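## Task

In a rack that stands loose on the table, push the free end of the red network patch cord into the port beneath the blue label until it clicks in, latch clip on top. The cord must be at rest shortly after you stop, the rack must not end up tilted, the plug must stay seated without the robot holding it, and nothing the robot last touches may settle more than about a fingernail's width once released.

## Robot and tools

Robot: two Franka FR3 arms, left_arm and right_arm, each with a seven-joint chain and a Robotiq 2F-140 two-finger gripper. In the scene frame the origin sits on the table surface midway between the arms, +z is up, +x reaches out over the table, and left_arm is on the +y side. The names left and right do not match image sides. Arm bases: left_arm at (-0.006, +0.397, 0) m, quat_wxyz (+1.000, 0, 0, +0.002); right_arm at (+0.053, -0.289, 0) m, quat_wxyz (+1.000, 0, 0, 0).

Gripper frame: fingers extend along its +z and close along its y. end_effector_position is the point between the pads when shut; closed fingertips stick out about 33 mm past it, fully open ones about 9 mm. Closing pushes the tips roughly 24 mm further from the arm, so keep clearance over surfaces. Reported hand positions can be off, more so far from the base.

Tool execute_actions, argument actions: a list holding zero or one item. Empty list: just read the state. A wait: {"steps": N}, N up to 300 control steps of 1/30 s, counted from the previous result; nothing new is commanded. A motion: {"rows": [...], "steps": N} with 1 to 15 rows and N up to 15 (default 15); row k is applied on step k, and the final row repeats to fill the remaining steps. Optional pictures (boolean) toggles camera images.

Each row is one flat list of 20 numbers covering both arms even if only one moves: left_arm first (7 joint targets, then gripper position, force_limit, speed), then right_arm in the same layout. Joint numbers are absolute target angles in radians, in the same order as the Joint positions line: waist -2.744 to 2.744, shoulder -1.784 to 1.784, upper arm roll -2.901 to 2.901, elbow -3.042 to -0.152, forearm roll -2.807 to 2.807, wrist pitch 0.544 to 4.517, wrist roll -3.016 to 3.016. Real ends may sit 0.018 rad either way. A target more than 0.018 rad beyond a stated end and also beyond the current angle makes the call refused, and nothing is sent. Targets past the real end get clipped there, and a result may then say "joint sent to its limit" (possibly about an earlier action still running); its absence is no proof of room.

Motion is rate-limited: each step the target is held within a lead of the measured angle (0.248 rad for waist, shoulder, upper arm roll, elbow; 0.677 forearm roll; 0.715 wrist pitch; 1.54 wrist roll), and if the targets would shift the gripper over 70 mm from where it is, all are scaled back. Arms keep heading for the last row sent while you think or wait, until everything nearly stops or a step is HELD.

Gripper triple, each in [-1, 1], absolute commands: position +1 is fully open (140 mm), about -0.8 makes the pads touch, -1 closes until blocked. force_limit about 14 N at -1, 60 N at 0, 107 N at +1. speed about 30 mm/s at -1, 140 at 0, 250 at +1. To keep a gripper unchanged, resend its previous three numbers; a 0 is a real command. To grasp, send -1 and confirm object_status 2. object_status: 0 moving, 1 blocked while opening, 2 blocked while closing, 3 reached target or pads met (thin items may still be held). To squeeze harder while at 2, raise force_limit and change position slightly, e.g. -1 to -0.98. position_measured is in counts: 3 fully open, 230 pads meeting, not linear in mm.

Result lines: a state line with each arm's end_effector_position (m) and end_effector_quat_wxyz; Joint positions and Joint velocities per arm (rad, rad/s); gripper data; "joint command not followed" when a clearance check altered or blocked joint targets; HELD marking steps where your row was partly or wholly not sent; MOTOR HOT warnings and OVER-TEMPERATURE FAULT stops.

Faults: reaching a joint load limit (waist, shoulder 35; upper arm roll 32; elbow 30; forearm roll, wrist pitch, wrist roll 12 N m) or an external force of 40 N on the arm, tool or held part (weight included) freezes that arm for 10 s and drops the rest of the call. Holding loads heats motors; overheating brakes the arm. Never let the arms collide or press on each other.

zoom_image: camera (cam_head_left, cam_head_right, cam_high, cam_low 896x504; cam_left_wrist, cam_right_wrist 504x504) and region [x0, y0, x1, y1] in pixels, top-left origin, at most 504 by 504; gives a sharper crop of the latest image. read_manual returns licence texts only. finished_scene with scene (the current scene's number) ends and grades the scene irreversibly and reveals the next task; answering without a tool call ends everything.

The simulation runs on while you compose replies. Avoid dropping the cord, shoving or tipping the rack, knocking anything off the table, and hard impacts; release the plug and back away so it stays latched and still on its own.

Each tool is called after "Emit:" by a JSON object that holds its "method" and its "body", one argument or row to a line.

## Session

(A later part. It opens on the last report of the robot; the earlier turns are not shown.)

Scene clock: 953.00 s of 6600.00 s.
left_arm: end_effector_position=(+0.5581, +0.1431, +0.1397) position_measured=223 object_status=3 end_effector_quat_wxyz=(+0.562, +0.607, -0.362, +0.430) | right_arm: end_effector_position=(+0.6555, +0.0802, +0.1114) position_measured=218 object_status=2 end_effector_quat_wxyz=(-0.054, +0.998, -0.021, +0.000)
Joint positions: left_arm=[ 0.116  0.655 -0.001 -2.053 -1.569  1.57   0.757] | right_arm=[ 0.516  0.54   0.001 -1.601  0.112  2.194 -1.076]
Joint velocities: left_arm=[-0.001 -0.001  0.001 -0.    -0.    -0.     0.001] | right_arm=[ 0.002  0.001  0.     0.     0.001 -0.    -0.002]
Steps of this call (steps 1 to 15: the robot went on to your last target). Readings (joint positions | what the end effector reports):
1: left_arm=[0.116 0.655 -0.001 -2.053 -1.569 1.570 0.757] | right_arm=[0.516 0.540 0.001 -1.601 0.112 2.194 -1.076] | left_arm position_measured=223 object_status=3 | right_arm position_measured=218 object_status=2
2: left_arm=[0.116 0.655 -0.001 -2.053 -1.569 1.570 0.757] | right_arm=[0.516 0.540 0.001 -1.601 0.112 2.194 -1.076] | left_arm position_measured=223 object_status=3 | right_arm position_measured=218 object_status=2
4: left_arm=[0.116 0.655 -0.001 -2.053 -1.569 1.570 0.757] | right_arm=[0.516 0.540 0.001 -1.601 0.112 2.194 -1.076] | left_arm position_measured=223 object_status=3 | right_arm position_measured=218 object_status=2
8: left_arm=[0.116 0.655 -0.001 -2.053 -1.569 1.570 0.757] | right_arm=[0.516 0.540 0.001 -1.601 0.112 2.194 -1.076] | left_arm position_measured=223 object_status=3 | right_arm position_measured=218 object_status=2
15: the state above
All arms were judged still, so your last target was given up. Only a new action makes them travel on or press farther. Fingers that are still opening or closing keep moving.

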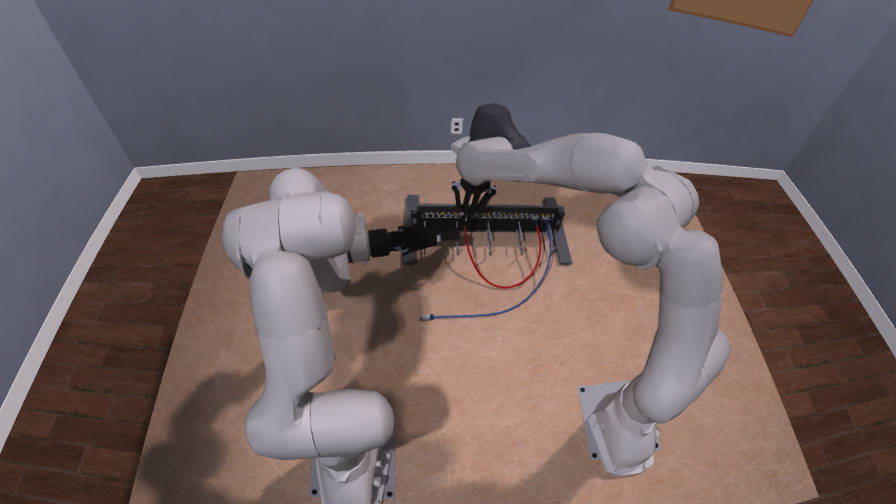

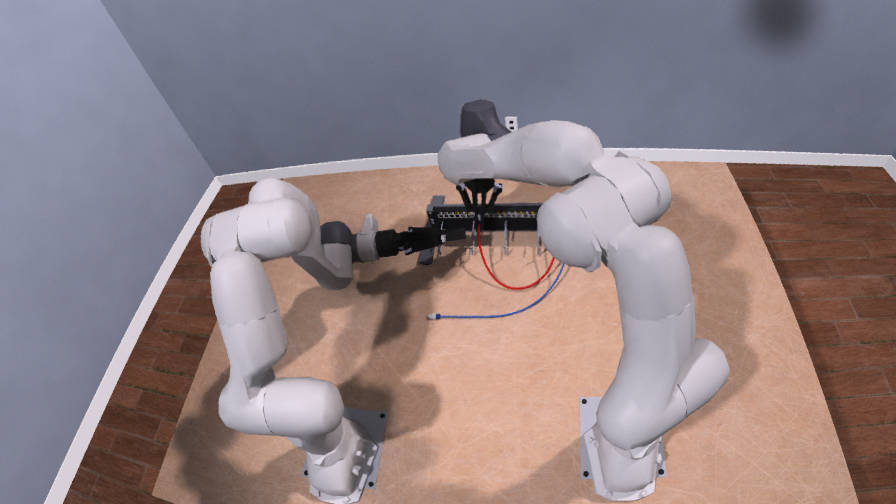

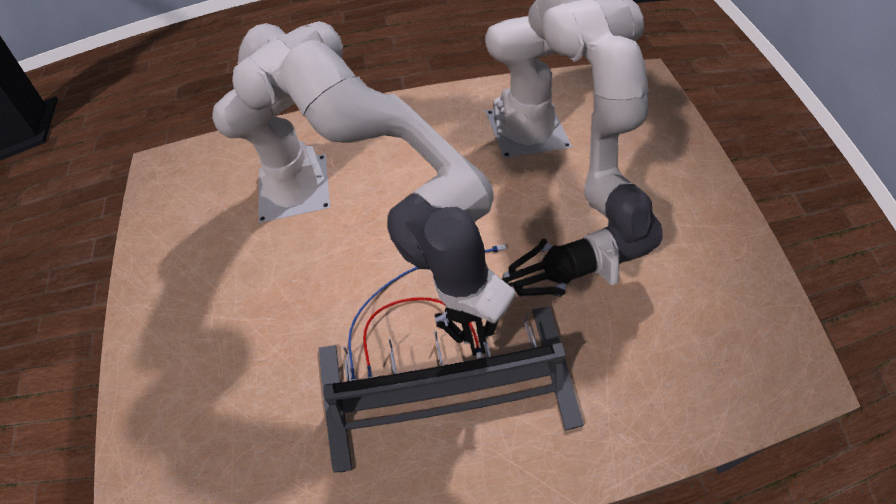

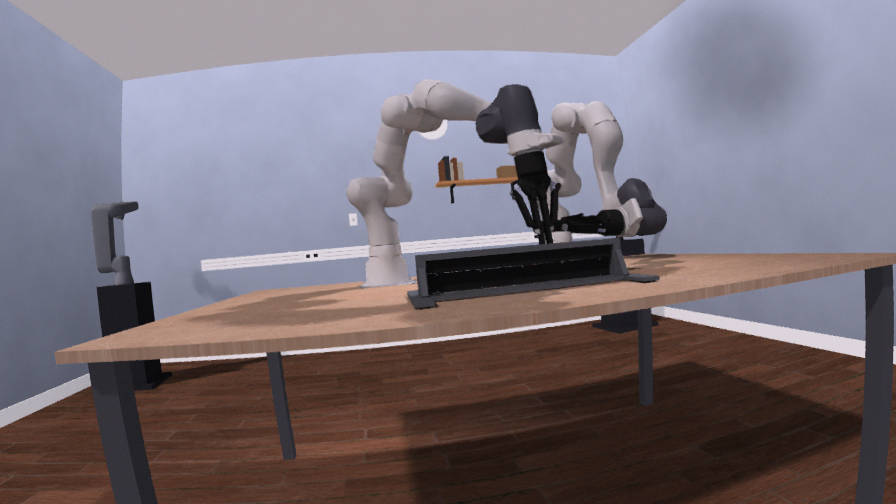

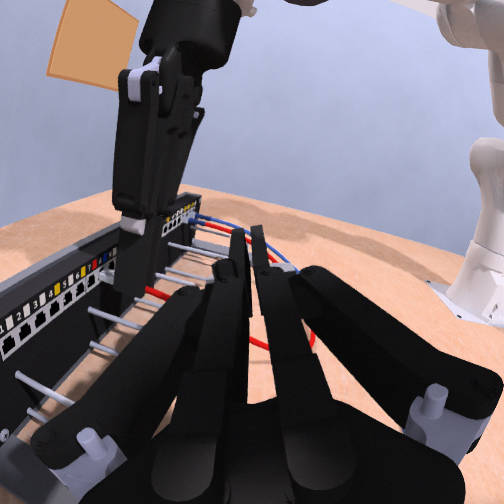

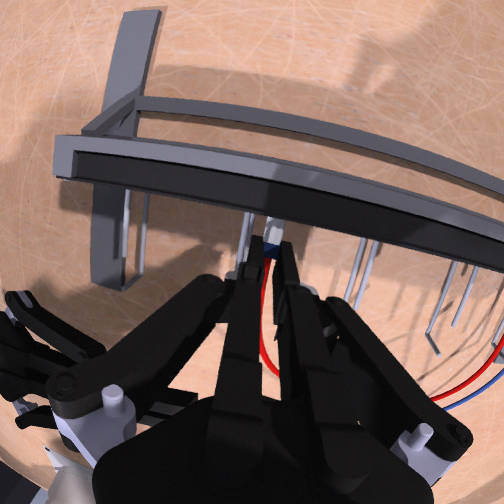

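Emit:
{"method": "execute_actions", "body": {
  "actions": [
    {"rows":[[0.117,0.655,0,-2.052,-1.5708,1.5708,0.75,-0.75,0,0.5,0.5152,0.5367,0,-1.598,0.111,2.197,-1.080,-1,0.4,-0.6],[0.117,0.655,0,-2.052,-1.5708,1.5708,0.75,-0.75,0,0.5,0.5152,0.5367,0,-1.598,0.111,2.197,-1.080,-1,0.4,-0.6],[0.117,0.655,0,-2.052,-1.5708,1.5708,0.75,-0.75,0,0.5,0.5152,0.5367,0,-1.598,0.111,2.197,-1.080,-1,0.4,-0.6],[0.117,0.655,0,-2.052,-1.5708,1.5708,0.75,-0.75,0,0.5,0.5152,0.5362,0,-1.598,0.111,2.197,-1.080,-1,0.4,-0.6]],"steps":15}
  ],
  "pictures": false
}}

Emit:
{"method": "execute_actions", "body": {
  "actions": [
    {"steps":15}
  ],
  "pictures": false
}}

Scene clock: 958.67 s of 6600.00 s.
left_arm: end_effector_position=(+0.5581, +0.1431, +0.1397) position_measured=223 object_status=3 end_effector_quat_wxyz=(+0.562, +0.607, -0.362, +0.430) | right_arm: end_effector_position=(+0.6556, +0.0802, +0.1115) position_measured=218 object_status=2 end_effector_quat_wxyz=(-0.054, +0.998, -0.021, +0.000)
Joint positions: left_arm=[ 0.116  0.655 -0.001 -2.053 -1.569  1.57   0.757] | right_arm=[ 0.516  0.54   0.001 -1.601  0.112  2.194 -1.076]
Joint velocities: left_arm=[-0.002 -0.001  0.    -0.    -0.     0.001 -0.001] | right_arm=[-0.     0.    -0.    -0.     0.    -0.001 -0.   ]
Steps of this call (steps 1 to 90: nothing new was sent; then 2.17 s passed at rest; steps 91 to 105: all 15 steps of this action). Readings (joint positions | what the end effector reports):
91: left_arm=[0.116 0.655 -0.001 -2.053 -1.569 1.570 0.757] | right_arm=[0.516 0.540 0.001 -1.601 0.112 2.194 -1.076] | left_arm position_measured=223 object_status=3 | right_arm position_measured=218 object_status=2
92: left_arm=[0.116 0.655 -0.001 -2.053 -1.569 1.570 0.757] | right_arm=[0.516 0.540 0.001 -1.601 0.112 2.194 -1.076] | left_arm position_measured=223 object_status=3 | right_arm position_measured=218 object_status=2
94: left_arm=[0.116 0.655 -0.001 -2.053 -1.569 1.570 0.757] | right_arm=[0.516 0.540 0.001 -1.601 0.112 2.194 -1.076] | left_arm position_measured=223 object_status=3 | right_arm position_measured=218 object_status=2
98: left_arm=[0.116 0.655 -0.001 -2.053 -1.569 1.570 0.757] | right_arm=[0.516 0.540 0.001 -1.601 0.112 2.194 -1.076] | left_arm position_measured=223 object_status=3 | right_arm position_measured=218 object_status=2
105: the state above

Scene clock: 959.17 s of 6600.00 s.
left_arm: end_effector_position=(+0.5581, +0.1431, +0.1397) position_measured=223 object_status=3 end_effector_quat_wxyz=(+0.562, +0.607, -0.362, +0.430) | right_arm: end_effector_position=(+0.6556, +0.0802, +0.1115) position_measured=218 object_status=2 end_effector_quat_wxyz=(-0.054, +0.998, -0.021, +0.000)
Joint positions: left_arm=[ 0.116  0.655 -0.001 -2.053 -1.569  1.57   0.757] | right_arm=[ 0.516  0.54   0.001 -1.601  0.112  2.194 -1.076]
Joint velocities: left_arm=[ 0.    -0.     0.    -0.001  0.     0.001  0.   ] | right_arm=[-0.    -0.001 -0.    -0.001  0.001  0.    -0.   ]
Steps of this call (steps 1 to 15: the robot went on to your last target). Readings (joint positions | what the end effector reports):
1: left_arm=[0.116 0.655 -0.001 -2.053 -1.569 1.570 0.757] | right_arm=[0.516 0.540 0.001 -1.601 0.112 2.194 -1.076] | left_arm position_measured=223 object_status=3 | right_arm position_measured=218 object_status=2
2: left_arm=[0.116 0.655 -0.001 -2.053 -1.569 1.570 0.757] | right_arm=[0.516 0.540 0.001 -1.601 0.112 2.194 -1.076] | left_arm position_measured=223 object_status=3 | right_arm position_measured=218 object_status=2
4: left_arm=[0.116 0.655 -0.001 -2.053 -1.569 1.570 0.757] | right_arm=[0.516 0.540 0.001 -1.601 0.112 2.194 -1.076] | left_arm position_measured=223 object_status=3 | right_arm position_measured=218 object_status=2
8: left_arm=[0.116 0.655 -0.001 -2.053 -1.569 1.570 0.757] | right_arm=[0.516 0.540 0.001 -1.601 0.112 2.194 -1.076] | left_arm position_measured=223 object_status=3 | right_arm position_measured=218 object_status=2
15: the state above
All arms were judged still, so your last target was given up. Only a new action makes them travel on or press farther. Fingers that are still opening or closing keep moving.

Emit:
{"method": "execute_actions", "body": {
  "actions": [
    {"rows":[[0.117,0.655,0,-2.052,-1.5708,1.5708,0.75,-0.75,0,0.5,0.5135,0.537,0,-1.597,0.110,2.200,-1.080,-1,0.4,-0.6],[0.117,0.655,0,-2.052,-1.5708,1.5708,0.75,-0.75,0,0.5,0.5135,0.537,0,-1.597,0.110,2.200,-1.080,-1,0.4,-0.6],[0.117,0.655,0,-2.052,-1.5708,1.5708,0.75,-0.75,0,0.5,0.5135,0.537,0,-1.597,0.110,2.200,-1.080,-1,0.4,-0.6],[0.117,0.655,0,-2.052,-1.5708,1.5708,0.75,-0.75,0,0.5,0.512,0.537,-0.001,-1.596,0.108,2.204,-1.080,-1,0.4,-0.6],[0.117,0.655,0,-2.052,-1.5708,1.5708,0.75,-0.75,0,0.5,0.512,0.537,-0.001,-1.596,0.108,2.204,-1.080,-1,0.4,-0.6],[0.117,0.655,0,-2.052,-1.5708,1.5708,0.75,-0.75,0,0.5,0.512,0.537,-0.001,-1.596,0.108,2.204,-1.080,-1,0.4,-0.6],[0.117,0.655,0,-2.052,-1.5708,1.5708,0.75,-0.75,0,0.5,0.5105,0.537,-0.002,-1.595,0.106,2.208,-1.080,-1,0.4,-0.6]],"steps":15}
  ],
  "pictures": false
}}

Emit:
{"method": "execute_actions", "body": {
  "actions": [
    {"steps":15}
  ],
  "pictures": false
}}

Scene clock: 966.37 s of 6600.00 s.
left_arm: end_effector_position=(+0.5581, +0.1431, +0.1397) position_measured=223 object_status=3 end_effector_quat_wxyz=(+0.562, +0.607, -0.362, +0.430) | right_arm: end_effector_position=(+0.6557, +0.0802, +0.1115) position_measured=218 object_status=2 end_effector_quat_wxyz=(-0.053, +0.998, -0.021, +0.001)
Joint positions: left_arm=[ 0.116  0.655 -0.001 -2.053 -1.569  1.57   0.757] | right_arm=[ 0.516  0.54   0.001 -1.601  0.112  2.194 -1.076]
Joint velocities: left_arm=[ 0.001 -0.     0.     0.    -0.    -0.     0.001] | right_arm=[-0.001 -0.001  0.001 -0.001 -0.001  0.001  0.   ]
Steps of this call (steps 1 to 90: nothing new was sent; then 3.70 s passed at rest; steps 91 to 105: all 15 steps of this action). Readings (joint positions | what the end effector reports):
91: left_arm=[0.116 0.655 -0.001 -2.053 -1.569 1.570 0.757] | right_arm=[0.516 0.540 0.001 -1.601 0.112 2.194 -1.076] | left_arm position_measured=223 object_status=3 | right_arm position_measured=218 object_status=2
92: left_arm=[0.116 0.655 -0.001 -2.053 -1.569 1.570 0.757] | right_arm=[0.516 0.540 0.001 -1.601 0.112 2.194 -1.076] | left_arm position_measured=223 object_status=3 | right_arm position_measured=218 object_status=2
94: left_arm=[0.116 0.655 -0.001 -2.053 -1.569 1.570 0.757] | right_arm=[0.516 0.540 0.001 -1.601 0.112 2.194 -1.076] | left_arm position_measured=223 object_status=3 | right_arm position_measured=218 object_status=2
98: left_arm=[0.116 0.655 -0.001 -2.053 -1.569 1.570 0.757] | right_arm=[0.516 0.540 0.001 -1.601 0.112 2.194 -1.076] | left_arm position_measured=223 object_status=3 | right_arm position_measured=218 object_status=2
105: the state above

Scene clock: 966.87 s of 6600.00 s.
left_arm: end_effector_position=(+0.5581, +0.1431, +0.1397) position_measured=223 object_status=3 end_effector_quat_wxyz=(+0.562, +0.607, -0.362, +0.430) | right_arm: end_effector_position=(+0.6557, +0.0802, +0.1115) position_measured=218 object_status=2 end_effector_quat_wxyz=(-0.053, +0.998, -0.021, +0.001)
Joint positions: left_arm=[ 0.116  0.655 -0.001 -2.053 -1.569  1.57   0.757] | right_arm=[ 0.516  0.54   0.001 -1.601  0.112  2.194 -1.076]
Joint velocities: left_arm=[-0.001  0.    -0.001 -0.002  0.001  0.     0.   ] | right_arm=[-0.    -0.001 -0.    -0.    -0.     0.    -0.   ]
Steps of this call (steps 1 to 15: the robot went on to your last target). Readings (joint positions | what the end effector reports):
1: left_arm=[0.116 0.655 -0.001 -2.053 -1.569 1.570 0.757] | right_arm=[0.516 0.540 0.001 -1.601 0.112 2.194 -1.076] | left_arm position_measured=223 object_status=3 | right_arm position_measured=218 object_status=2
2: left_arm=[0.116 0.655 -0.001 -2.053 -1.569 1.570 0.757] | right_arm=[0.516 0.540 0.001 -1.601 0.112 2.194 -1.076] | left_arm position_measured=223 object_status=3 | right_arm position_measured=218 object_status=2
4: left_arm=[0.116 0.655 -0.001 -2.053 -1.569 1.570 0.757] | right_arm=[0.516 0.540 0.001 -1.601 0.112 2.194 -1.076] | left_arm position_measured=223 object_status=3 | right_arm position_measured=218 object_status=2
8: left_arm=[0.116 0.655 -0.001 -2.053 -1.569 1.570 0.757] | right_arm=[0.516 0.540 0.001 -1.601 0.112 2.194 -1.076] | left_arm position_measured=223 object_status=3 | right_arm position_measured=218 object_status=2
15: the state above
All arms were judged still, so your last target was given up. Only a new action makes them travel on or press farther. Fingers that are still opening or closing keep moving.

Emit:
{"method": "execute_actions", "body": {
  "actions": [
    {"rows":[[0.117,0.655,0,-2.052,-1.5708,1.5708,0.75,-0.75,0,0.5,0.513,0.5372,0,-1.598,0.109,2.200,-1.080,-1,0.4,-0.6],[0.117,0.655,0,-2.052,-1.5708,1.5708,0.75,-0.75,0,0.5,0.513,0.5372,0,-1.598,0.109,2.200,-1.080,-1,0.4,-0.6],[0.117,0.655,0,-2.052,-1.5708,1.5708,0.75,-0.75,0,0.5,0.5155,0.5372,0.001,-1.600,0.112,2.194,-1.080,-1,0.4,-0.6],[0.117,0.655,0,-2.052,-1.5708,1.5708,0.75,-0.75,0,0.5,0.5155,0.5372,0.001,-1.600,0.112,2.194,-1.080,-1,0.4,-0.6],[0.117,0.655,0,-2.052,-1.5708,1.5708,0.75,-0.75,0,0.5,0.5155,0.5372,0.001,-1.600,0.112,2.1915,-1.080,-1,0.4,-0.6]],"steps":15}
  ],
  "pictures": false
}}

Emit:
{"method": "execute_actions", "body": {
  "actions": [
    {"steps":15}
  ],
  "pictures": false
}}

Scene clock: 974.43 s of 6600.00 s.
left_arm: end_effector_position=(+0.5581, +0.1431, +0.1397) position_measured=223 object_status=3 end_effector_quat_wxyz=(+0.562, +0.607, -0.362, +0.430) | right_arm: end_effector_position=(+0.6555, +0.0802, +0.1116) position_measured=218 object_status=2 end_effector_quat_wxyz=(-0.053, +0.998, -0.021, +0.000)
Joint positions: left_arm=[ 0.116  0.655 -0.001 -2.053 -1.569  1.57   0.757] | right_arm=[ 0.516  0.54   0.001 -1.601  0.112  2.193 -1.076]
Joint velocities: left_arm=[-0.001  0.001 -0.    -0.    -0.    -0.    -0.001] | right_arm=[ 0.     0.    -0.001  0.001 -0.    -0.    -0.001]
Steps of this call (steps 1 to 90: nothing new was sent; then 4.07 s passed at rest; steps 91 to 105: all 15 steps of this action). Readings (joint positions | what the end effector reports):
91: left_arm=[0.116 0.655 -0.001 -2.053 -1.569 1.570 0.757] | right_arm=[0.516 0.540 0.001 -1.601 0.112 2.194 -1.076] | left_arm position_measured=223 object_status=3 | right_arm position_measured=218 object_status=2
92: left_arm=[0.116 0.655 -0.001 -2.053 -1.569 1.570 0.757] | right_arm=[0.516 0.540 0.001 -1.601 0.112 2.194 -1.076] | left_arm position_measured=223 object_status=3 | right_arm position_measured=218 object_status=2
94: left_arm=[0.116 0.655 -0.001 -2.053 -1.569 1.570 0.757] | right_arm=[0.516 0.540 0.001 -1.601 0.112 2.193 -1.076] | left_arm position_measured=223 object_status=3 | right_arm position_measured=218 object_status=2
98: left_arm=[0.116 0.655 -0.001 -2.053 -1.569 1.570 0.757] | right_arm=[0.516 0.540 0.001 -1.601 0.112 2.193 -1.076] | left_arm position_measured=223 object_status=3 | right_arm position_measured=218 object_status=2
105: the state above

Scene clock: 974.93 s of 6600.00 s.
left_arm: end_effector_position=(+0.5581, +0.1431, +0.1397) position_measured=223 object_status=3 end_effector_quat_wxyz=(+0.562, +0.607, -0.362, +0.430) | right_arm: end_effector_position=(+0.6555, +0.0802, +0.1116) position_measured=218 object_status=2 end_effector_quat_wxyz=(-0.053, +0.998, -0.021, +0.000)
Joint positions: left_arm=[ 0.116  0.655 -0.001 -2.053 -1.569  1.57   0.757] | right_arm=[ 0.516  0.54   0.001 -1.601  0.112  2.193 -1.076]
Joint velocities: left_arm=[-0.    -0.    -0.001 -0.001 -0.    -0.001  0.   ] | right_arm=[ 0.    -0.    -0.     0.001  0.    -0.    -0.   ]
Steps of this call (steps 1 to 15: the robot went on to your last target). Readings (joint positions | what the end effector reports):
1: left_arm=[0.116 0.655 -0.001 -2.053 -1.569 1.570 0.757] | right_arm=[0.516 0.540 0.001 -1.601 0.112 2.193 -1.076] | left_arm position_measured=223 object_status=3 | right_arm position_measured=218 object_status=2
2: left_arm=[0.116 0.655 -0.001 -2.053 -1.569 1.570 0.757] | right_arm=[0.516 0.540 0.001 -1.601 0.112 2.193 -1.076] | left_arm position_measured=223 object_status=3 | right_arm position_measured=218 object_status=2
4: left_arm=[0.116 0.655 -0.001 -2.053 -1.569 1.570 0.757] | right_arm=[0.516 0.540 0.001 -1.601 0.112 2.193 -1.076] | left_arm position_measured=223 object_status=3 | right_arm position_measured=218 object_status=2
8: left_arm=[0.116 0.655 -0.001 -2.053 -1.569 1.570 0.757] | right_arm=[0.516 0.540 0.001 -1.601 0.112 2.193 -1.076] | left_arm position_measured=223 object_status=3 | right_arm position_measured=218 object_status=2
15: the state above
All arms were judged still, so your last target was given up. Only a new action makes them travel on or press farther. Fingers that are still opening or closing keep moving.

Emit:
{"method": "execute_actions", "body": {
  "actions": [
    {"rows":[[0.117,0.655,0,-2.052,-1.5708,1.5708,0.75,-0.75,0,0.5,0.5155,0.5366,0.001,-1.600,0.112,2.1915,-1.080,-1,0.4,-0.6],[0.117,0.655,0,-2.052,-1.5708,1.5708,0.75,-0.75,0,0.5,0.5155,0.5366,0.001,-1.600,0.112,2.1915,-1.080,-1,0.4,-0.6],[0.117,0.655,0,-2.052,-1.5708,1.5708,0.75,-0.75,0,0.5,0.5155,0.5366,0.001,-1.600,0.112,2.1915,-1.080,-1,0.4,-0.6],[0.117,0.655,0,-2.052,-1.5708,1.5708,0.75,-0.75,0,0.5,0.5155,0.5366,0.001,-1.600,0.112,2.1915,-1.080,-1,0.4,-0.6],[0.117,0.655,0,-2.052,-1.5708,1.5708,0.75,-0.75,0,0.5,0.5155,0.536,0.001,-1.600,0.112,2.1915,-1.080,-1,0.4,-0.6]],"steps":15}
  ],
  "pictures": false
}}

Emit:
{"method": "execute_actions", "body": {
  "actions": [
    {"steps":15}
  ],
  "pictures": false
}}

Scene clock: 981.60 s of 6600.00 s.
left_arm: end_effector_position=(+0.5581, +0.1431, +0.1397) position_measured=223 object_status=3 end_effector_quat_wxyz=(+0.562, +0.607, -0.362, +0.430) | right_arm: end_effector_position=(+0.6555, +0.0802, +0.1122) position_measured=218 object_status=2 end_effector_quat_wxyz=(-0.053, +0.998, -0.021, +0.001)
Joint positions: left_arm=[ 0.116  0.655 -0.001 -2.053 -1.569  1.57   0.757] | right_arm=[ 0.516  0.539  0.001 -1.601  0.112  2.193 -1.076]
Joint velocities: left_arm=[-0.001  0.     0.001  0.    -0.001 -0.001 -0.001] | right_arm=[-0.    -0.001  0.    -0.001  0.    -0.     0.   ]
Steps of this call (steps 1 to 90: nothing new was sent; then 3.17 s passed at rest; steps 91 to 105: all 15 steps of this action). Readings (joint positions | what the end effector reports):
91: left_arm=[0.116 0.655 -0.001 -2.053 -1.569 1.570 0.757] | right_arm=[0.516 0.540 0.001 -1.601 0.112 2.193 -1.076] | left_arm position_measured=223 object_status=3 | right_arm position_measured=218 object_status=2
92: left_arm=[0.116 0.655 -0.001 -2.053 -1.569 1.570 0.757] | right_arm=[0.516 0.539 0.001 -1.601 0.112 2.193 -1.076] | left_arm position_measured=223 object_status=3 | right_arm position_measured=218 object_status=2
94: left_arm=[0.116 0.655 -0.001 -2.053 -1.569 1.570 0.757] | right_arm=[0.516 0.539 0.001 -1.601 0.112 2.193 -1.076] | left_arm position_measured=223 object_status=3 | right_arm position_measured=218 object_status=2
98: left_arm=[0.116 0.655 -0.001 -2.053 -1.569 1.570 0.757] | right_arm=[0.516 0.539 0.001 -1.601 0.112 2.193 -1.076] | left_arm position_measured=223 object_status=3 | right_arm position_measured=218 object_status=2
105: the state above

Scene clock: 982.10 s of 6600.00 s.
left_arm: end_effector_position=(+0.5581, +0.1431, +0.1397) position_measured=223 object_status=3 end_effector_quat_wxyz=(+0.562, +0.607, -0.362, +0.430) | right_arm: end_effector_position=(+0.6555, +0.0802, +0.1122) position_measured=218 object_status=2 end_effector_quat_wxyz=(-0.053, +0.998, -0.021, +0.001)
Joint positions: left_arm=[ 0.116  0.655 -0.001 -2.053 -1.569  1.57   0.757] | right_arm=[ 0.516  0.539  0.001 -1.601  0.112  2.193 -1.076]
Joint velocities: left_arm=[ 0.001  0.     0.001 -0.001 -0.     0.     0.001] | right_arm=[ 0.001 -0.    -0.002 -0.    -0.001 -0.    -0.   ]
Steps of this call (steps 1 to 15: the robot went on to your last target). Readings (joint positions | what the end effector reports):
1: left_arm=[0.116 0.655 -0.001 -2.053 -1.569 1.570 0.757] | right_arm=[0.516 0.539 0.001 -1.601 0.112 2.193 -1.076] | left_arm position_measured=223 object_status=3 | right_arm position_measured=218 object_status=2
2: left_arm=[0.116 0.655 -0.001 -2.053 -1.569 1.570 0.757] | right_arm=[0.516 0.539 0.001 -1.601 0.112 2.193 -1.076] | left_arm position_measured=223 object_status=3 | right_arm position_measured=218 object_status=2
4: left_arm=[0.116 0.655 -0.001 -2.053 -1.569 1.570 0.757] | right_arm=[0.516 0.539 0.001 -1.601 0.112 2.193 -1.076] | left_arm position_measured=223 object_status=3 | right_arm position_measured=218 object_status=2
8: left_arm=[0.116 0.655 -0.001 -2.053 -1.569 1.570 0.757] | right_arm=[0.516 0.539 0.001 -1.601 0.112 2.193 -1.076] | left_arm position_measured=223 object_status=3 | right_arm position_measured=218 object_status=2
15: the state above
All arms were judged still, so your last target was given up. Only a new action makes them travel on or press farther. Fingers that are still opening or closing keep moving.

Push test at z=0.1122, with picture.

Emit:
{"method": "execute_actions", "body": {
  "actions": [
    {"rows":[[0.117,0.655,0,-2.052,-1.5708,1.5708,0.75,-0.75,0,0.5,0.514,0.538,0,-1.5985,0.110,2.198,-1.080,-1,0.4,-0.6],[0.117,0.655,0,-2.052,-1.5708,1.5708,0.75,-0.75,0,0.5,0.514,0.538,0,-1.5985,0.110,2.198,-1.080,-1,0.4,-0.6],[0.117,0.655,0,-2.052,-1.5708,1.5708,0.75,-0.75,0,0.5,0.514,0.538,0,-1.5985,0.110,2.198,-1.080,-1,0.4,-0.6],[0.117,0.655,0,-2.052,-1.5708,1.5708,0.75,-0.75,0,0.5,0.5122,0.5375,-0.001,-1.597,0.108,2.204,-1.080,-1,0.4,-0.6]],"steps":15}
  ]
}}

Emit:
{"method": "zoom_image", "body": {
  "camera": "cam_left_wrist",
  "region": [75,250,130,296]
}}

Scene clock: 986.53 s of 6600.00 s.
left_arm: end_effector_position=(+0.5581, +0.1431, +0.1397) position_measured=223 object_status=3 end_effector_quat_wxyz=(+0.562, +0.607, -0.362, +0.430) | right_arm: end_effector_position=(+0.6556, +0.0802, +0.1123) position_measured=218 object_status=2 end_effector_quat_wxyz=(-0.054, +0.998, -0.021, +0.001)
Joint positions: left_arm=[ 0.116  0.655 -0.001 -2.053 -1.569  1.57   0.757] | right_arm=[ 0.516  0.539  0.001 -1.601  0.112  2.193 -1.076]
Joint velocities: left_arm=[-0.    -0.     0.     0.002  0.    -0.    -0.001] | right_arm=[-0.001 -0.001  0.    -0.    -0.    -0.001 -0.   ]
Steps of this call (steps 1 to 90: nothing new was sent; then 0.93 s passed at rest; steps 91 to 105: all 15 steps of this action). Readings (joint positions | what the end effector reports):
91: left_arm=[0.116 0.655 -0.001 -2.053 -1.569 1.570 0.757] | right_arm=[0.516 0.539 0.001 -1.601 0.112 2.193 -1.076] | left_arm position_measured=223 object_status=3 | right_arm position_measured=218 object_status=2
92: left_arm=[0.116 0.655 -0.001 -2.053 -1.569 1.570 0.757] | right_arm=[0.516 0.539 0.001 -1.601 0.112 2.193 -1.076] | left_arm position_measured=223 object_status=3 | right_arm position_measured=218 object_status=2
94: left_arm=[0.116 0.655 -0.001 -2.053 -1.569 1.570 0.757] | right_arm=[0.516 0.539 0.001 -1.601 0.112 2.193 -1.076] | left_arm position_measured=223 object_status=3 | right_arm position_measured=218 object_status=2
98: left_arm=[0.116 0.655 -0.001 -2.053 -1.569 1.570 0.757] | right_arm=[0.516 0.539 0.001 -1.601 0.112 2.193 -1.076] | left_arm position_measured=223 object_status=3 | right_arm position_measured=218 object_status=2
105: the state above

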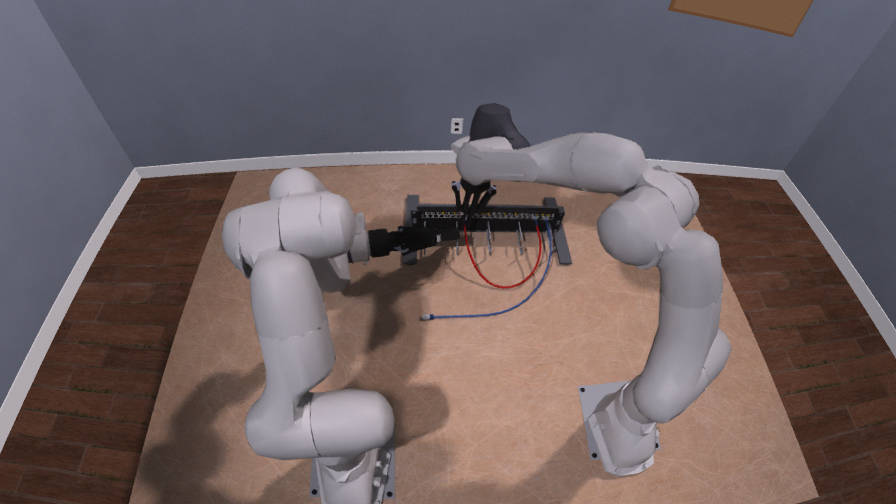

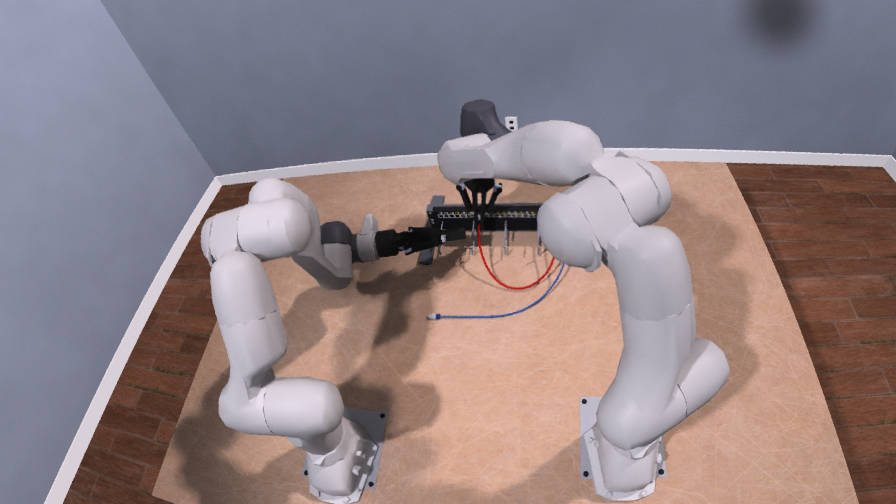

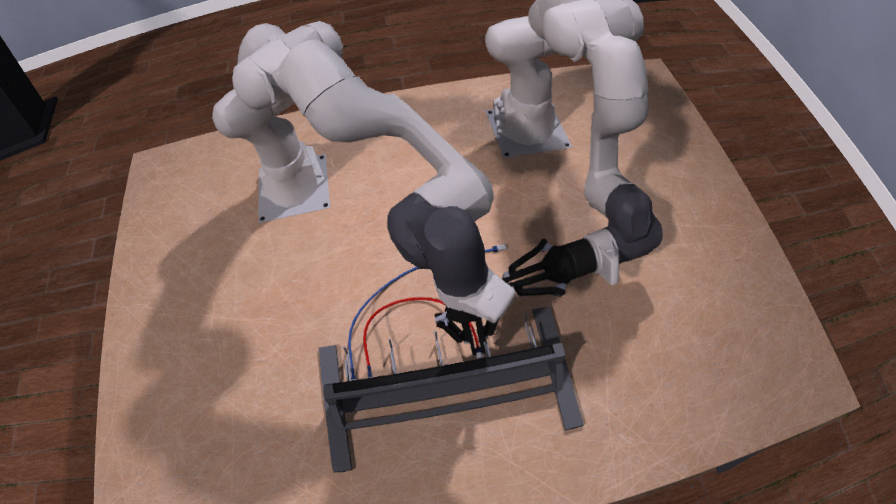

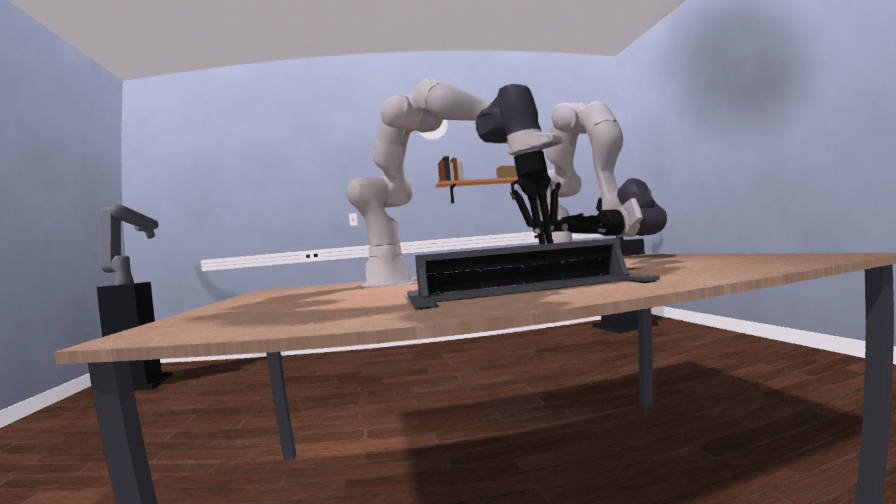

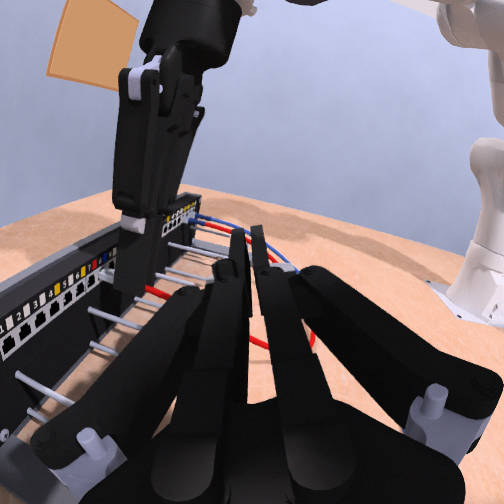

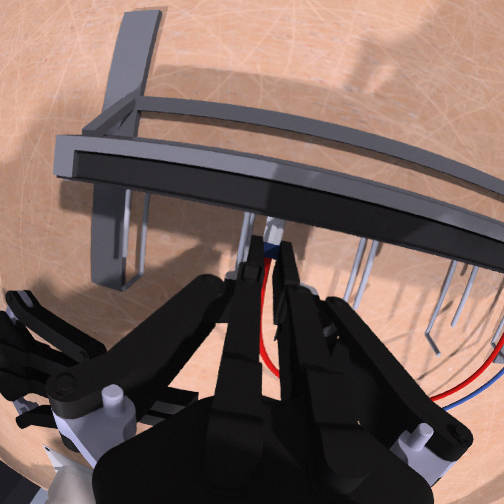

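Region (75, 250, 130, 296) of cam_left_wrist's 504x504 image, scaled by 9.164, with more detail than that image has; it fills the top 422 rows of this view, and the rest is white.

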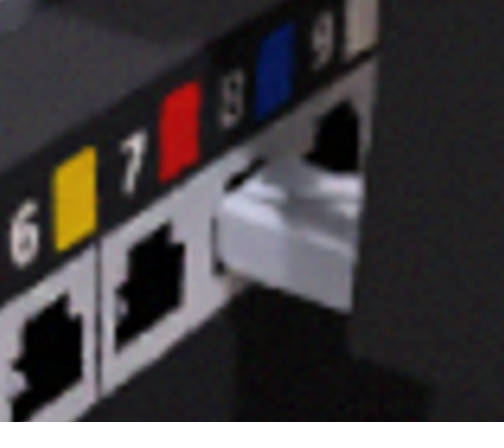

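Emit:
{"method": "zoom_image", "body": {
  "camera": "cam_left_wrist",
  "region": [93,260,117,284]
}}

Region (93, 260, 117, 284) of cam_left_wrist's 504x504 image, scaled by 21.000, with more detail than that image has.

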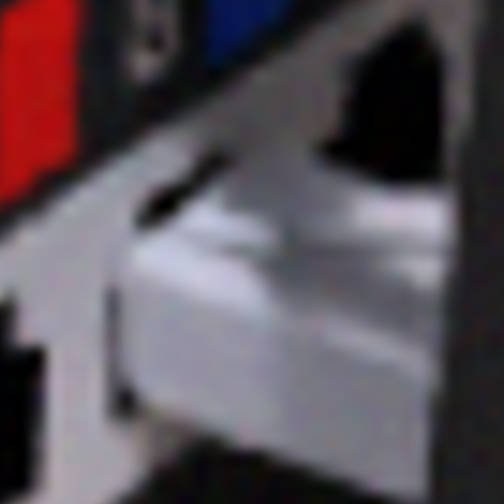

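Emit:
{"method": "execute_actions", "body": {
  "actions": [
    {"rows":[[0.117,0.655,0,-2.052,-1.5708,1.5708,0.75,-0.75,0,0.5,0.5125,0.539,-0.001,-1.5975,0.108,2.203,-1.080,-1,0.4,-0.6],[0.117,0.655,0,-2.052,-1.5708,1.5708,0.75,-0.75,0,0.5,0.5125,0.539,-0.001,-1.5975,0.108,2.203,-1.080,-1,0.4,-0.6],[0.117,0.655,0,-2.052,-1.5708,1.5708,0.75,-0.75,0,0.5,0.5125,0.540,-0.001,-1.5975,0.108,2.203,-1.080,-1,0.4,-0.6],[0.117,0.655,0,-2.052,-1.5708,1.5708,0.75,-0.75,0,0.5,0.5125,0.540,-0.001,-1.5975,0.108,2.203,-1.080,-1,0.4,-0.6],[0.117,0.655,0,-2.052,-1.5708,1.5708,0.75,-0.75,0,0.5,0.5125,0.541,-0.001,-1.5975,0.108,2.203,-1.080,-1,0.4,-0.6]],"steps":15}
  ],
  "pictures": false
}}

Emit:
{"method": "execute_actions", "body": {
  "actions": [
    {"rows":[[0.117,0.655,0,-2.052,-1.5708,1.5708,0.75,-0.75,0,0.5,0.5125,0.5418,-0.001,-1.5975,0.108,2.203,-1.080,-1,0.4,-0.6]],"steps":15}
  ],
  "pictures": false
}}

Emit:
{"method": "execute_actions", "body": {
  "actions": [
    {"rows":[[0.117,0.655,0,-2.052,-1.5708,1.5708,0.75,-0.75,0,0.5,0.5125,0.5426,-0.001,-1.5975,0.108,2.203,-1.080,-1,0.4,-0.6]],"steps":15}
  ],
  "pictures": false
}}

Scene clock: 1020.37 s of 6600.00 s.
left_arm: end_effector_position=(+0.5581, +0.1431, +0.1397) position_measured=223 object_status=3 end_effector_quat_wxyz=(+0.562, +0.607, -0.362, +0.430) | right_arm: end_effector_position=(+0.6556, +0.0802, +0.1119) position_measured=218 object_status=2 end_effector_quat_wxyz=(-0.053, +0.998, -0.021, +0.001)
Joint positions: left_arm=[ 0.116  0.655 -0.001 -2.053 -1.569  1.57   0.757] | right_arm=[ 0.516  0.539  0.001 -1.601  0.112  2.193 -1.076]
Joint velocities: left_arm=[ 0.     0.    -0.001  0.001  0.001  0.001  0.   ] | right_arm=[ 0.001 -0.    -0.001 -0.002 -0.001  0.     0.001]
Steps of this call (steps 1 to 15: the robot went on to your last target; steps 16 to 90: nothing new was sent; then 30.33 s passed at rest; steps 91 to 105: all 15 steps of this action). Readings (joint positions | what the end effector reports):
91: left_arm=[0.116 0.655 -0.001 -2.053 -1.569 1.570 0.757] | right_arm=[0.516 0.539 0.001 -1.601 0.112 2.193 -1.076] | left_arm position_measured=223 object_status=3 | right_arm position_measured=218 object_status=2
92: left_arm=[0.116 0.655 -0.001 -2.053 -1.569 1.570 0.757] | right_arm=[0.516 0.539 0.001 -1.601 0.112 2.193 -1.076] | left_arm position_measured=223 object_status=3 | right_arm position_measured=218 object_status=2
94: left_arm=[0.116 0.655 -0.001 -2.053 -1.569 1.570 0.757] | right_arm=[0.516 0.539 0.001 -1.601 0.112 2.193 -1.076] | left_arm position_measured=223 object_status=3 | right_arm position_measured=218 object_status=2
98: left_arm=[0.116 0.655 -0.001 -2.053 -1.569 1.570 0.757] | right_arm=[0.516 0.539 0.001 -1.601 0.112 2.193 -1.076] | left_arm position_measured=223 object_status=3 | right_arm position_measured=218 object_status=2
105: the state above

Scene clock: 1020.87 s of 6600.00 s.
left_arm: end_effector_position=(+0.5581, +0.1431, +0.1397) position_measured=223 object_status=3 end_effector_quat_wxyz=(+0.562, +0.607, -0.362, +0.430) | right_arm: end_effector_position=(+0.6556, +0.0802, +0.1118) position_measured=218 object_status=2 end_effector_quat_wxyz=(-0.053, +0.998, -0.021, +0.001)
Joint positions: left_arm=[ 0.116  0.655 -0.001 -2.053 -1.569  1.57   0.757] | right_arm=[ 0.516  0.539  0.001 -1.601  0.112  2.193 -1.076]
Joint velocities: left_arm=[-0.    -0.001  0.002 -0.002 -0.001 -0.     0.   ] | right_arm=[-0.     0.     0.001 -0.    -0.001  0.     0.   ]
Steps of this call (steps 1 to 15: all 15 steps of this action). Readings (joint positions | what the end effector reports):
1: left_arm=[0.116 0.655 -0.001 -2.053 -1.569 1.570 0.757] | right_arm=[0.516 0.539 0.001 -1.601 0.112 2.193 -1.076] | left_arm position_measured=223 object_status=3 | right_arm position_measured=218 object_status=2
2: left_arm=[0.116 0.655 -0.001 -2.053 -1.569 1.570 0.757] | right_arm=[0.516 0.539 0.001 -1.601 0.112 2.193 -1.076] | left_arm position_measured=223 object_status=3 | right_arm position_measured=218 object_status=2
4: left_arm=[0.116 0.655 -0.001 -2.053 -1.569 1.570 0.757] | right_arm=[0.516 0.539 0.001 -1.601 0.112 2.193 -1.076] | left_arm position_measured=223 object_status=3 | right_arm position_measured=218 object_status=2
8: left_arm=[0.116 0.655 -0.001 -2.053 -1.569 1.570 0.757] | right_arm=[0.516 0.539 0.001 -1.601 0.112 2.193 -1.076] | left_arm position_measured=223 object_status=3 | right_arm position_measured=218 object_status=2
15: the state above

Scene clock: 1021.37 s of 6600.00 s.
left_arm: end_effector_position=(+0.5581, +0.1431, +0.1397) position_measured=223 object_status=3 end_effector_quat_wxyz=(+0.562, +0.607, -0.362, +0.430) | right_arm: end_effector_position=(+0.6556, +0.0802, +0.1117) position_measured=218 object_status=2 end_effector_quat_wxyz=(-0.053, +0.998, -0.021, +0.001)
Joint positions: left_arm=[ 0.116  0.655 -0.001 -2.053 -1.569  1.57   0.757] | right_arm=[ 0.516  0.54   0.001 -1.601  0.112  2.194 -1.076]
Joint velocities: left_arm=[-0.001 -0.    -0.001  0.001 -0.     0.001  0.001] | right_arm=[-0.     0.001 -0.001 -0.     0.    -0.    -0.001]
Steps of this call (steps 1 to 15: all 15 steps of this action). Readings (joint positions | what the end effector reports):
1: left_arm=[0.116 0.655 -0.001 -2.053 -1.569 1.570 0.757] | right_arm=[0.516 0.540 0.001 -1.601 0.112 2.193 -1.076] | left_arm position_measured=223 object_status=3 | right_arm position_measured=218 object_status=2
2: left_arm=[0.116 0.655 -0.001 -2.053 -1.569 1.570 0.757] | right_arm=[0.516 0.540 0.001 -1.601 0.112 2.193 -1.076] | left_arm position_measured=223 object_status=3 | right_arm position_measured=218 object_status=2
4: left_arm=[0.116 0.655 -0.001 -2.053 -1.569 1.570 0.757] | right_arm=[0.516 0.540 0.001 -1.601 0.112 2.194 -1.076] | left_arm position_measured=223 object_status=3 | right_arm position_measured=218 object_status=2
8: left_arm=[0.116 0.655 -0.001 -2.053 -1.569 1.570 0.757] | right_arm=[0.516 0.540 0.001 -1.601 0.112 2.194 -1.076] | left_arm position_measured=223 object_status=3 | right_arm position_measured=218 object_status=2
15: the state above

Emit:
{"method": "execute_actions", "body": {
  "actions": [
    {"rows":[[0.117,0.655,0,-2.052,-1.5708,1.5708,0.75,-0.75,0,0.5,0.5125,0.5434,-0.001,-1.5975,0.108,2.203,-1.080,-1,0.4,-0.6]],"steps":15}
  ],
  "pictures": false
}}

Emit:
{"method": "execute_actions", "body": {
  "actions": [
    {"rows":[[0.117,0.655,0,-2.052,-1.5708,1.5708,0.75,-0.75,0,0.5,0.5125,0.5442,-0.001,-1.5975,0.108,2.203,-1.080,-1,0.4,-0.6]],"steps":15}
  ],
  "pictures": false
}}

Emit:
{"method": "execute_actions", "body": {
  "actions": [
    {"rows":[[0.117,0.655,0,-2.052,-1.5708,1.5708,0.75,-0.75,0,0.5,0.5125,0.545,-0.001,-1.5975,0.108,2.203,-1.080,-1,0.4,-0.6]],"steps":15}
  ],
  "pictures": false
}}

Scene clock: 1027.00 s of 6600.00 s.
left_arm: end_effector_position=(+0.5581, +0.1431, +0.1397) position_measured=223 object_status=3 end_effector_quat_wxyz=(+0.562, +0.607, -0.362, +0.430) | right_arm: end_effector_position=(+0.6556, +0.0802, +0.1116) position_measured=218 object_status=2 end_effector_quat_wxyz=(-0.053, +0.998, -0.021, +0.001)
Joint positions: left_arm=[ 0.116  0.655 -0.001 -2.053 -1.569  1.57   0.757] | right_arm=[ 0.516  0.54   0.001 -1.601  0.112  2.194 -1.076]
Joint velocities: left_arm=[ 0.001 -0.    -0.001  0.001  0.001  0.    -0.001] | right_arm=[-0.001  0.     0.001 -0.001  0.001 -0.     0.001]
Steps of this call (steps 1 to 15: the robot went on to your last target; steps 16 to 90: nothing new was sent; then 2.13 s passed at rest; steps 91 to 105: all 15 steps of this action). Readings (joint positions | what the end effector reports):
91: left_arm=[0.116 0.655 -0.001 -2.053 -1.569 1.570 0.757] | right_arm=[0.516 0.540 0.001 -1.601 0.112 2.194 -1.076] | left_arm position_measured=223 object_status=3 | right_arm position_measured=218 object_status=2
92: left_arm=[0.116 0.655 -0.001 -2.053 -1.569 1.570 0.757] | right_arm=[0.516 0.540 0.001 -1.601 0.112 2.194 -1.076] | left_arm position_measured=223 object_status=3 | right_arm position_measured=218 object_status=2
94: left_arm=[0.116 0.655 -0.001 -2.053 -1.569 1.570 0.757] | right_arm=[0.516 0.540 0.001 -1.601 0.112 2.194 -1.076] | left_arm position_measured=223 object_status=3 | right_arm position_measured=218 object_status=2
98: left_arm=[0.116 0.655 -0.001 -2.053 -1.569 1.570 0.757] | right_arm=[0.516 0.540 0.001 -1.601 0.112 2.194 -1.076] | left_arm position_measured=223 object_status=3 | right_arm position_measured=218 object_status=2
105: the state above

Scene clock: 1027.50 s of 6600.00 s.
left_arm: end_effector_position=(+0.5581, +0.1431, +0.1397) position_measured=223 object_status=3 end_effector_quat_wxyz=(+0.562, +0.607, -0.362, +0.430) | right_arm: end_effector_position=(+0.6557, +0.0802, +0.1110) position_measured=218 object_status=2 end_effector_quat_wxyz=(-0.053, +0.998, -0.021, +0.000)
Joint positions: left_arm=[ 0.116  0.655 -0.001 -2.053 -1.569  1.57   0.757] | right_arm=[ 0.516  0.541  0.001 -1.601  0.112  2.194 -1.076]
Joint velocities: left_arm=[ 0.001 -0.001 -0.001 -0.002  0.002 -0.    -0.   ] | right_arm=[ 0.001  0.     0.     0.002 -0.     0.    -0.   ]
Steps of this call (steps 1 to 15: all 15 steps of this action). Readings (joint positions | what the end effector reports):
1: left_arm=[0.116 0.655 -0.001 -2.053 -1.569 1.570 0.757] | right_arm=[0.516 0.540 0.001 -1.601 0.112 2.194 -1.076] | left_arm position_measured=223 object_status=3 | right_arm position_measured=218 object_status=2
2: left_arm=[0.116 0.655 -0.001 -2.053 -1.569 1.570 0.757] | right_arm=[0.516 0.540 0.001 -1.601 0.112 2.194 -1.076] | left_arm position_measured=223 object_status=3 | right_arm position_measured=218 object_status=2
4: left_arm=[0.116 0.655 -0.001 -2.053 -1.569 1.570 0.757] | right_arm=[0.516 0.540 0.001 -1.601 0.112 2.194 -1.076] | left_arm position_measured=223 object_status=3 | right_arm position_measured=218 object_status=2
8: left_arm=[0.116 0.655 -0.001 -2.053 -1.569 1.570 0.757] | right_arm=[0.516 0.541 0.001 -1.601 0.112 2.194 -1.076] | left_arm position_measured=223 object_status=3 | right_arm position_measured=218 object_status=2
15: the state above

Scene clock: 1028.00 s of 6600.00 s.
left_arm: end_effector_position=(+0.5581, +0.1431, +0.1397) position_measured=223 object_status=3 end_effector_quat_wxyz=(+0.562, +0.607, -0.362, +0.430) | right_arm: end_effector_position=(+0.6557, +0.0802, +0.1109) position_measured=218 object_status=2 end_effector_quat_wxyz=(-0.053, +0.998, -0.021, +0.000)
Joint positions: left_arm=[ 0.116  0.655 -0.001 -2.053 -1.569  1.57   0.757] | right_arm=[ 0.516  0.541  0.001 -1.601  0.112  2.194 -1.076]
Joint velocities: left_arm=[ 0.     0.001  0.001 -0.001  0.001  0.    -0.001] | right_arm=[ 0.    -0.    -0.001 -0.    -0.    -0.001  0.001]
Steps of this call (steps 1 to 15: all 15 steps of this action). Readings (joint positions | what the end effector reports):
1: left_arm=[0.116 0.655 -0.001 -2.053 -1.569 1.570 0.757] | right_arm=[0.516 0.541 0.001 -1.601 0.112 2.194 -1.076] | left_arm position_measured=223 object_status=3 | right_arm position_measured=218 object_status=2
2: left_arm=[0.116 0.655 -0.001 -2.053 -1.569 1.570 0.757] | right_arm=[0.516 0.541 0.001 -1.601 0.112 2.194 -1.076] | left_arm position_measured=223 object_status=3 | right_arm position_measured=218 object_status=2
4: left_arm=[0.116 0.655 -0.001 -2.053 -1.569 1.570 0.757] | right_arm=[0.516 0.541 0.001 -1.601 0.112 2.194 -1.076] | left_arm position_measured=223 object_status=3 | right_arm position_measured=218 object_status=2
8: left_arm=[0.116 0.655 -0.001 -2.053 -1.569 1.570 0.757] | right_arm=[0.516 0.541 0.001 -1.601 0.112 2.194 -1.076] | left_arm position_measured=223 object_status=3 | right_arm position_measured=218 object_status=2
15: the state above


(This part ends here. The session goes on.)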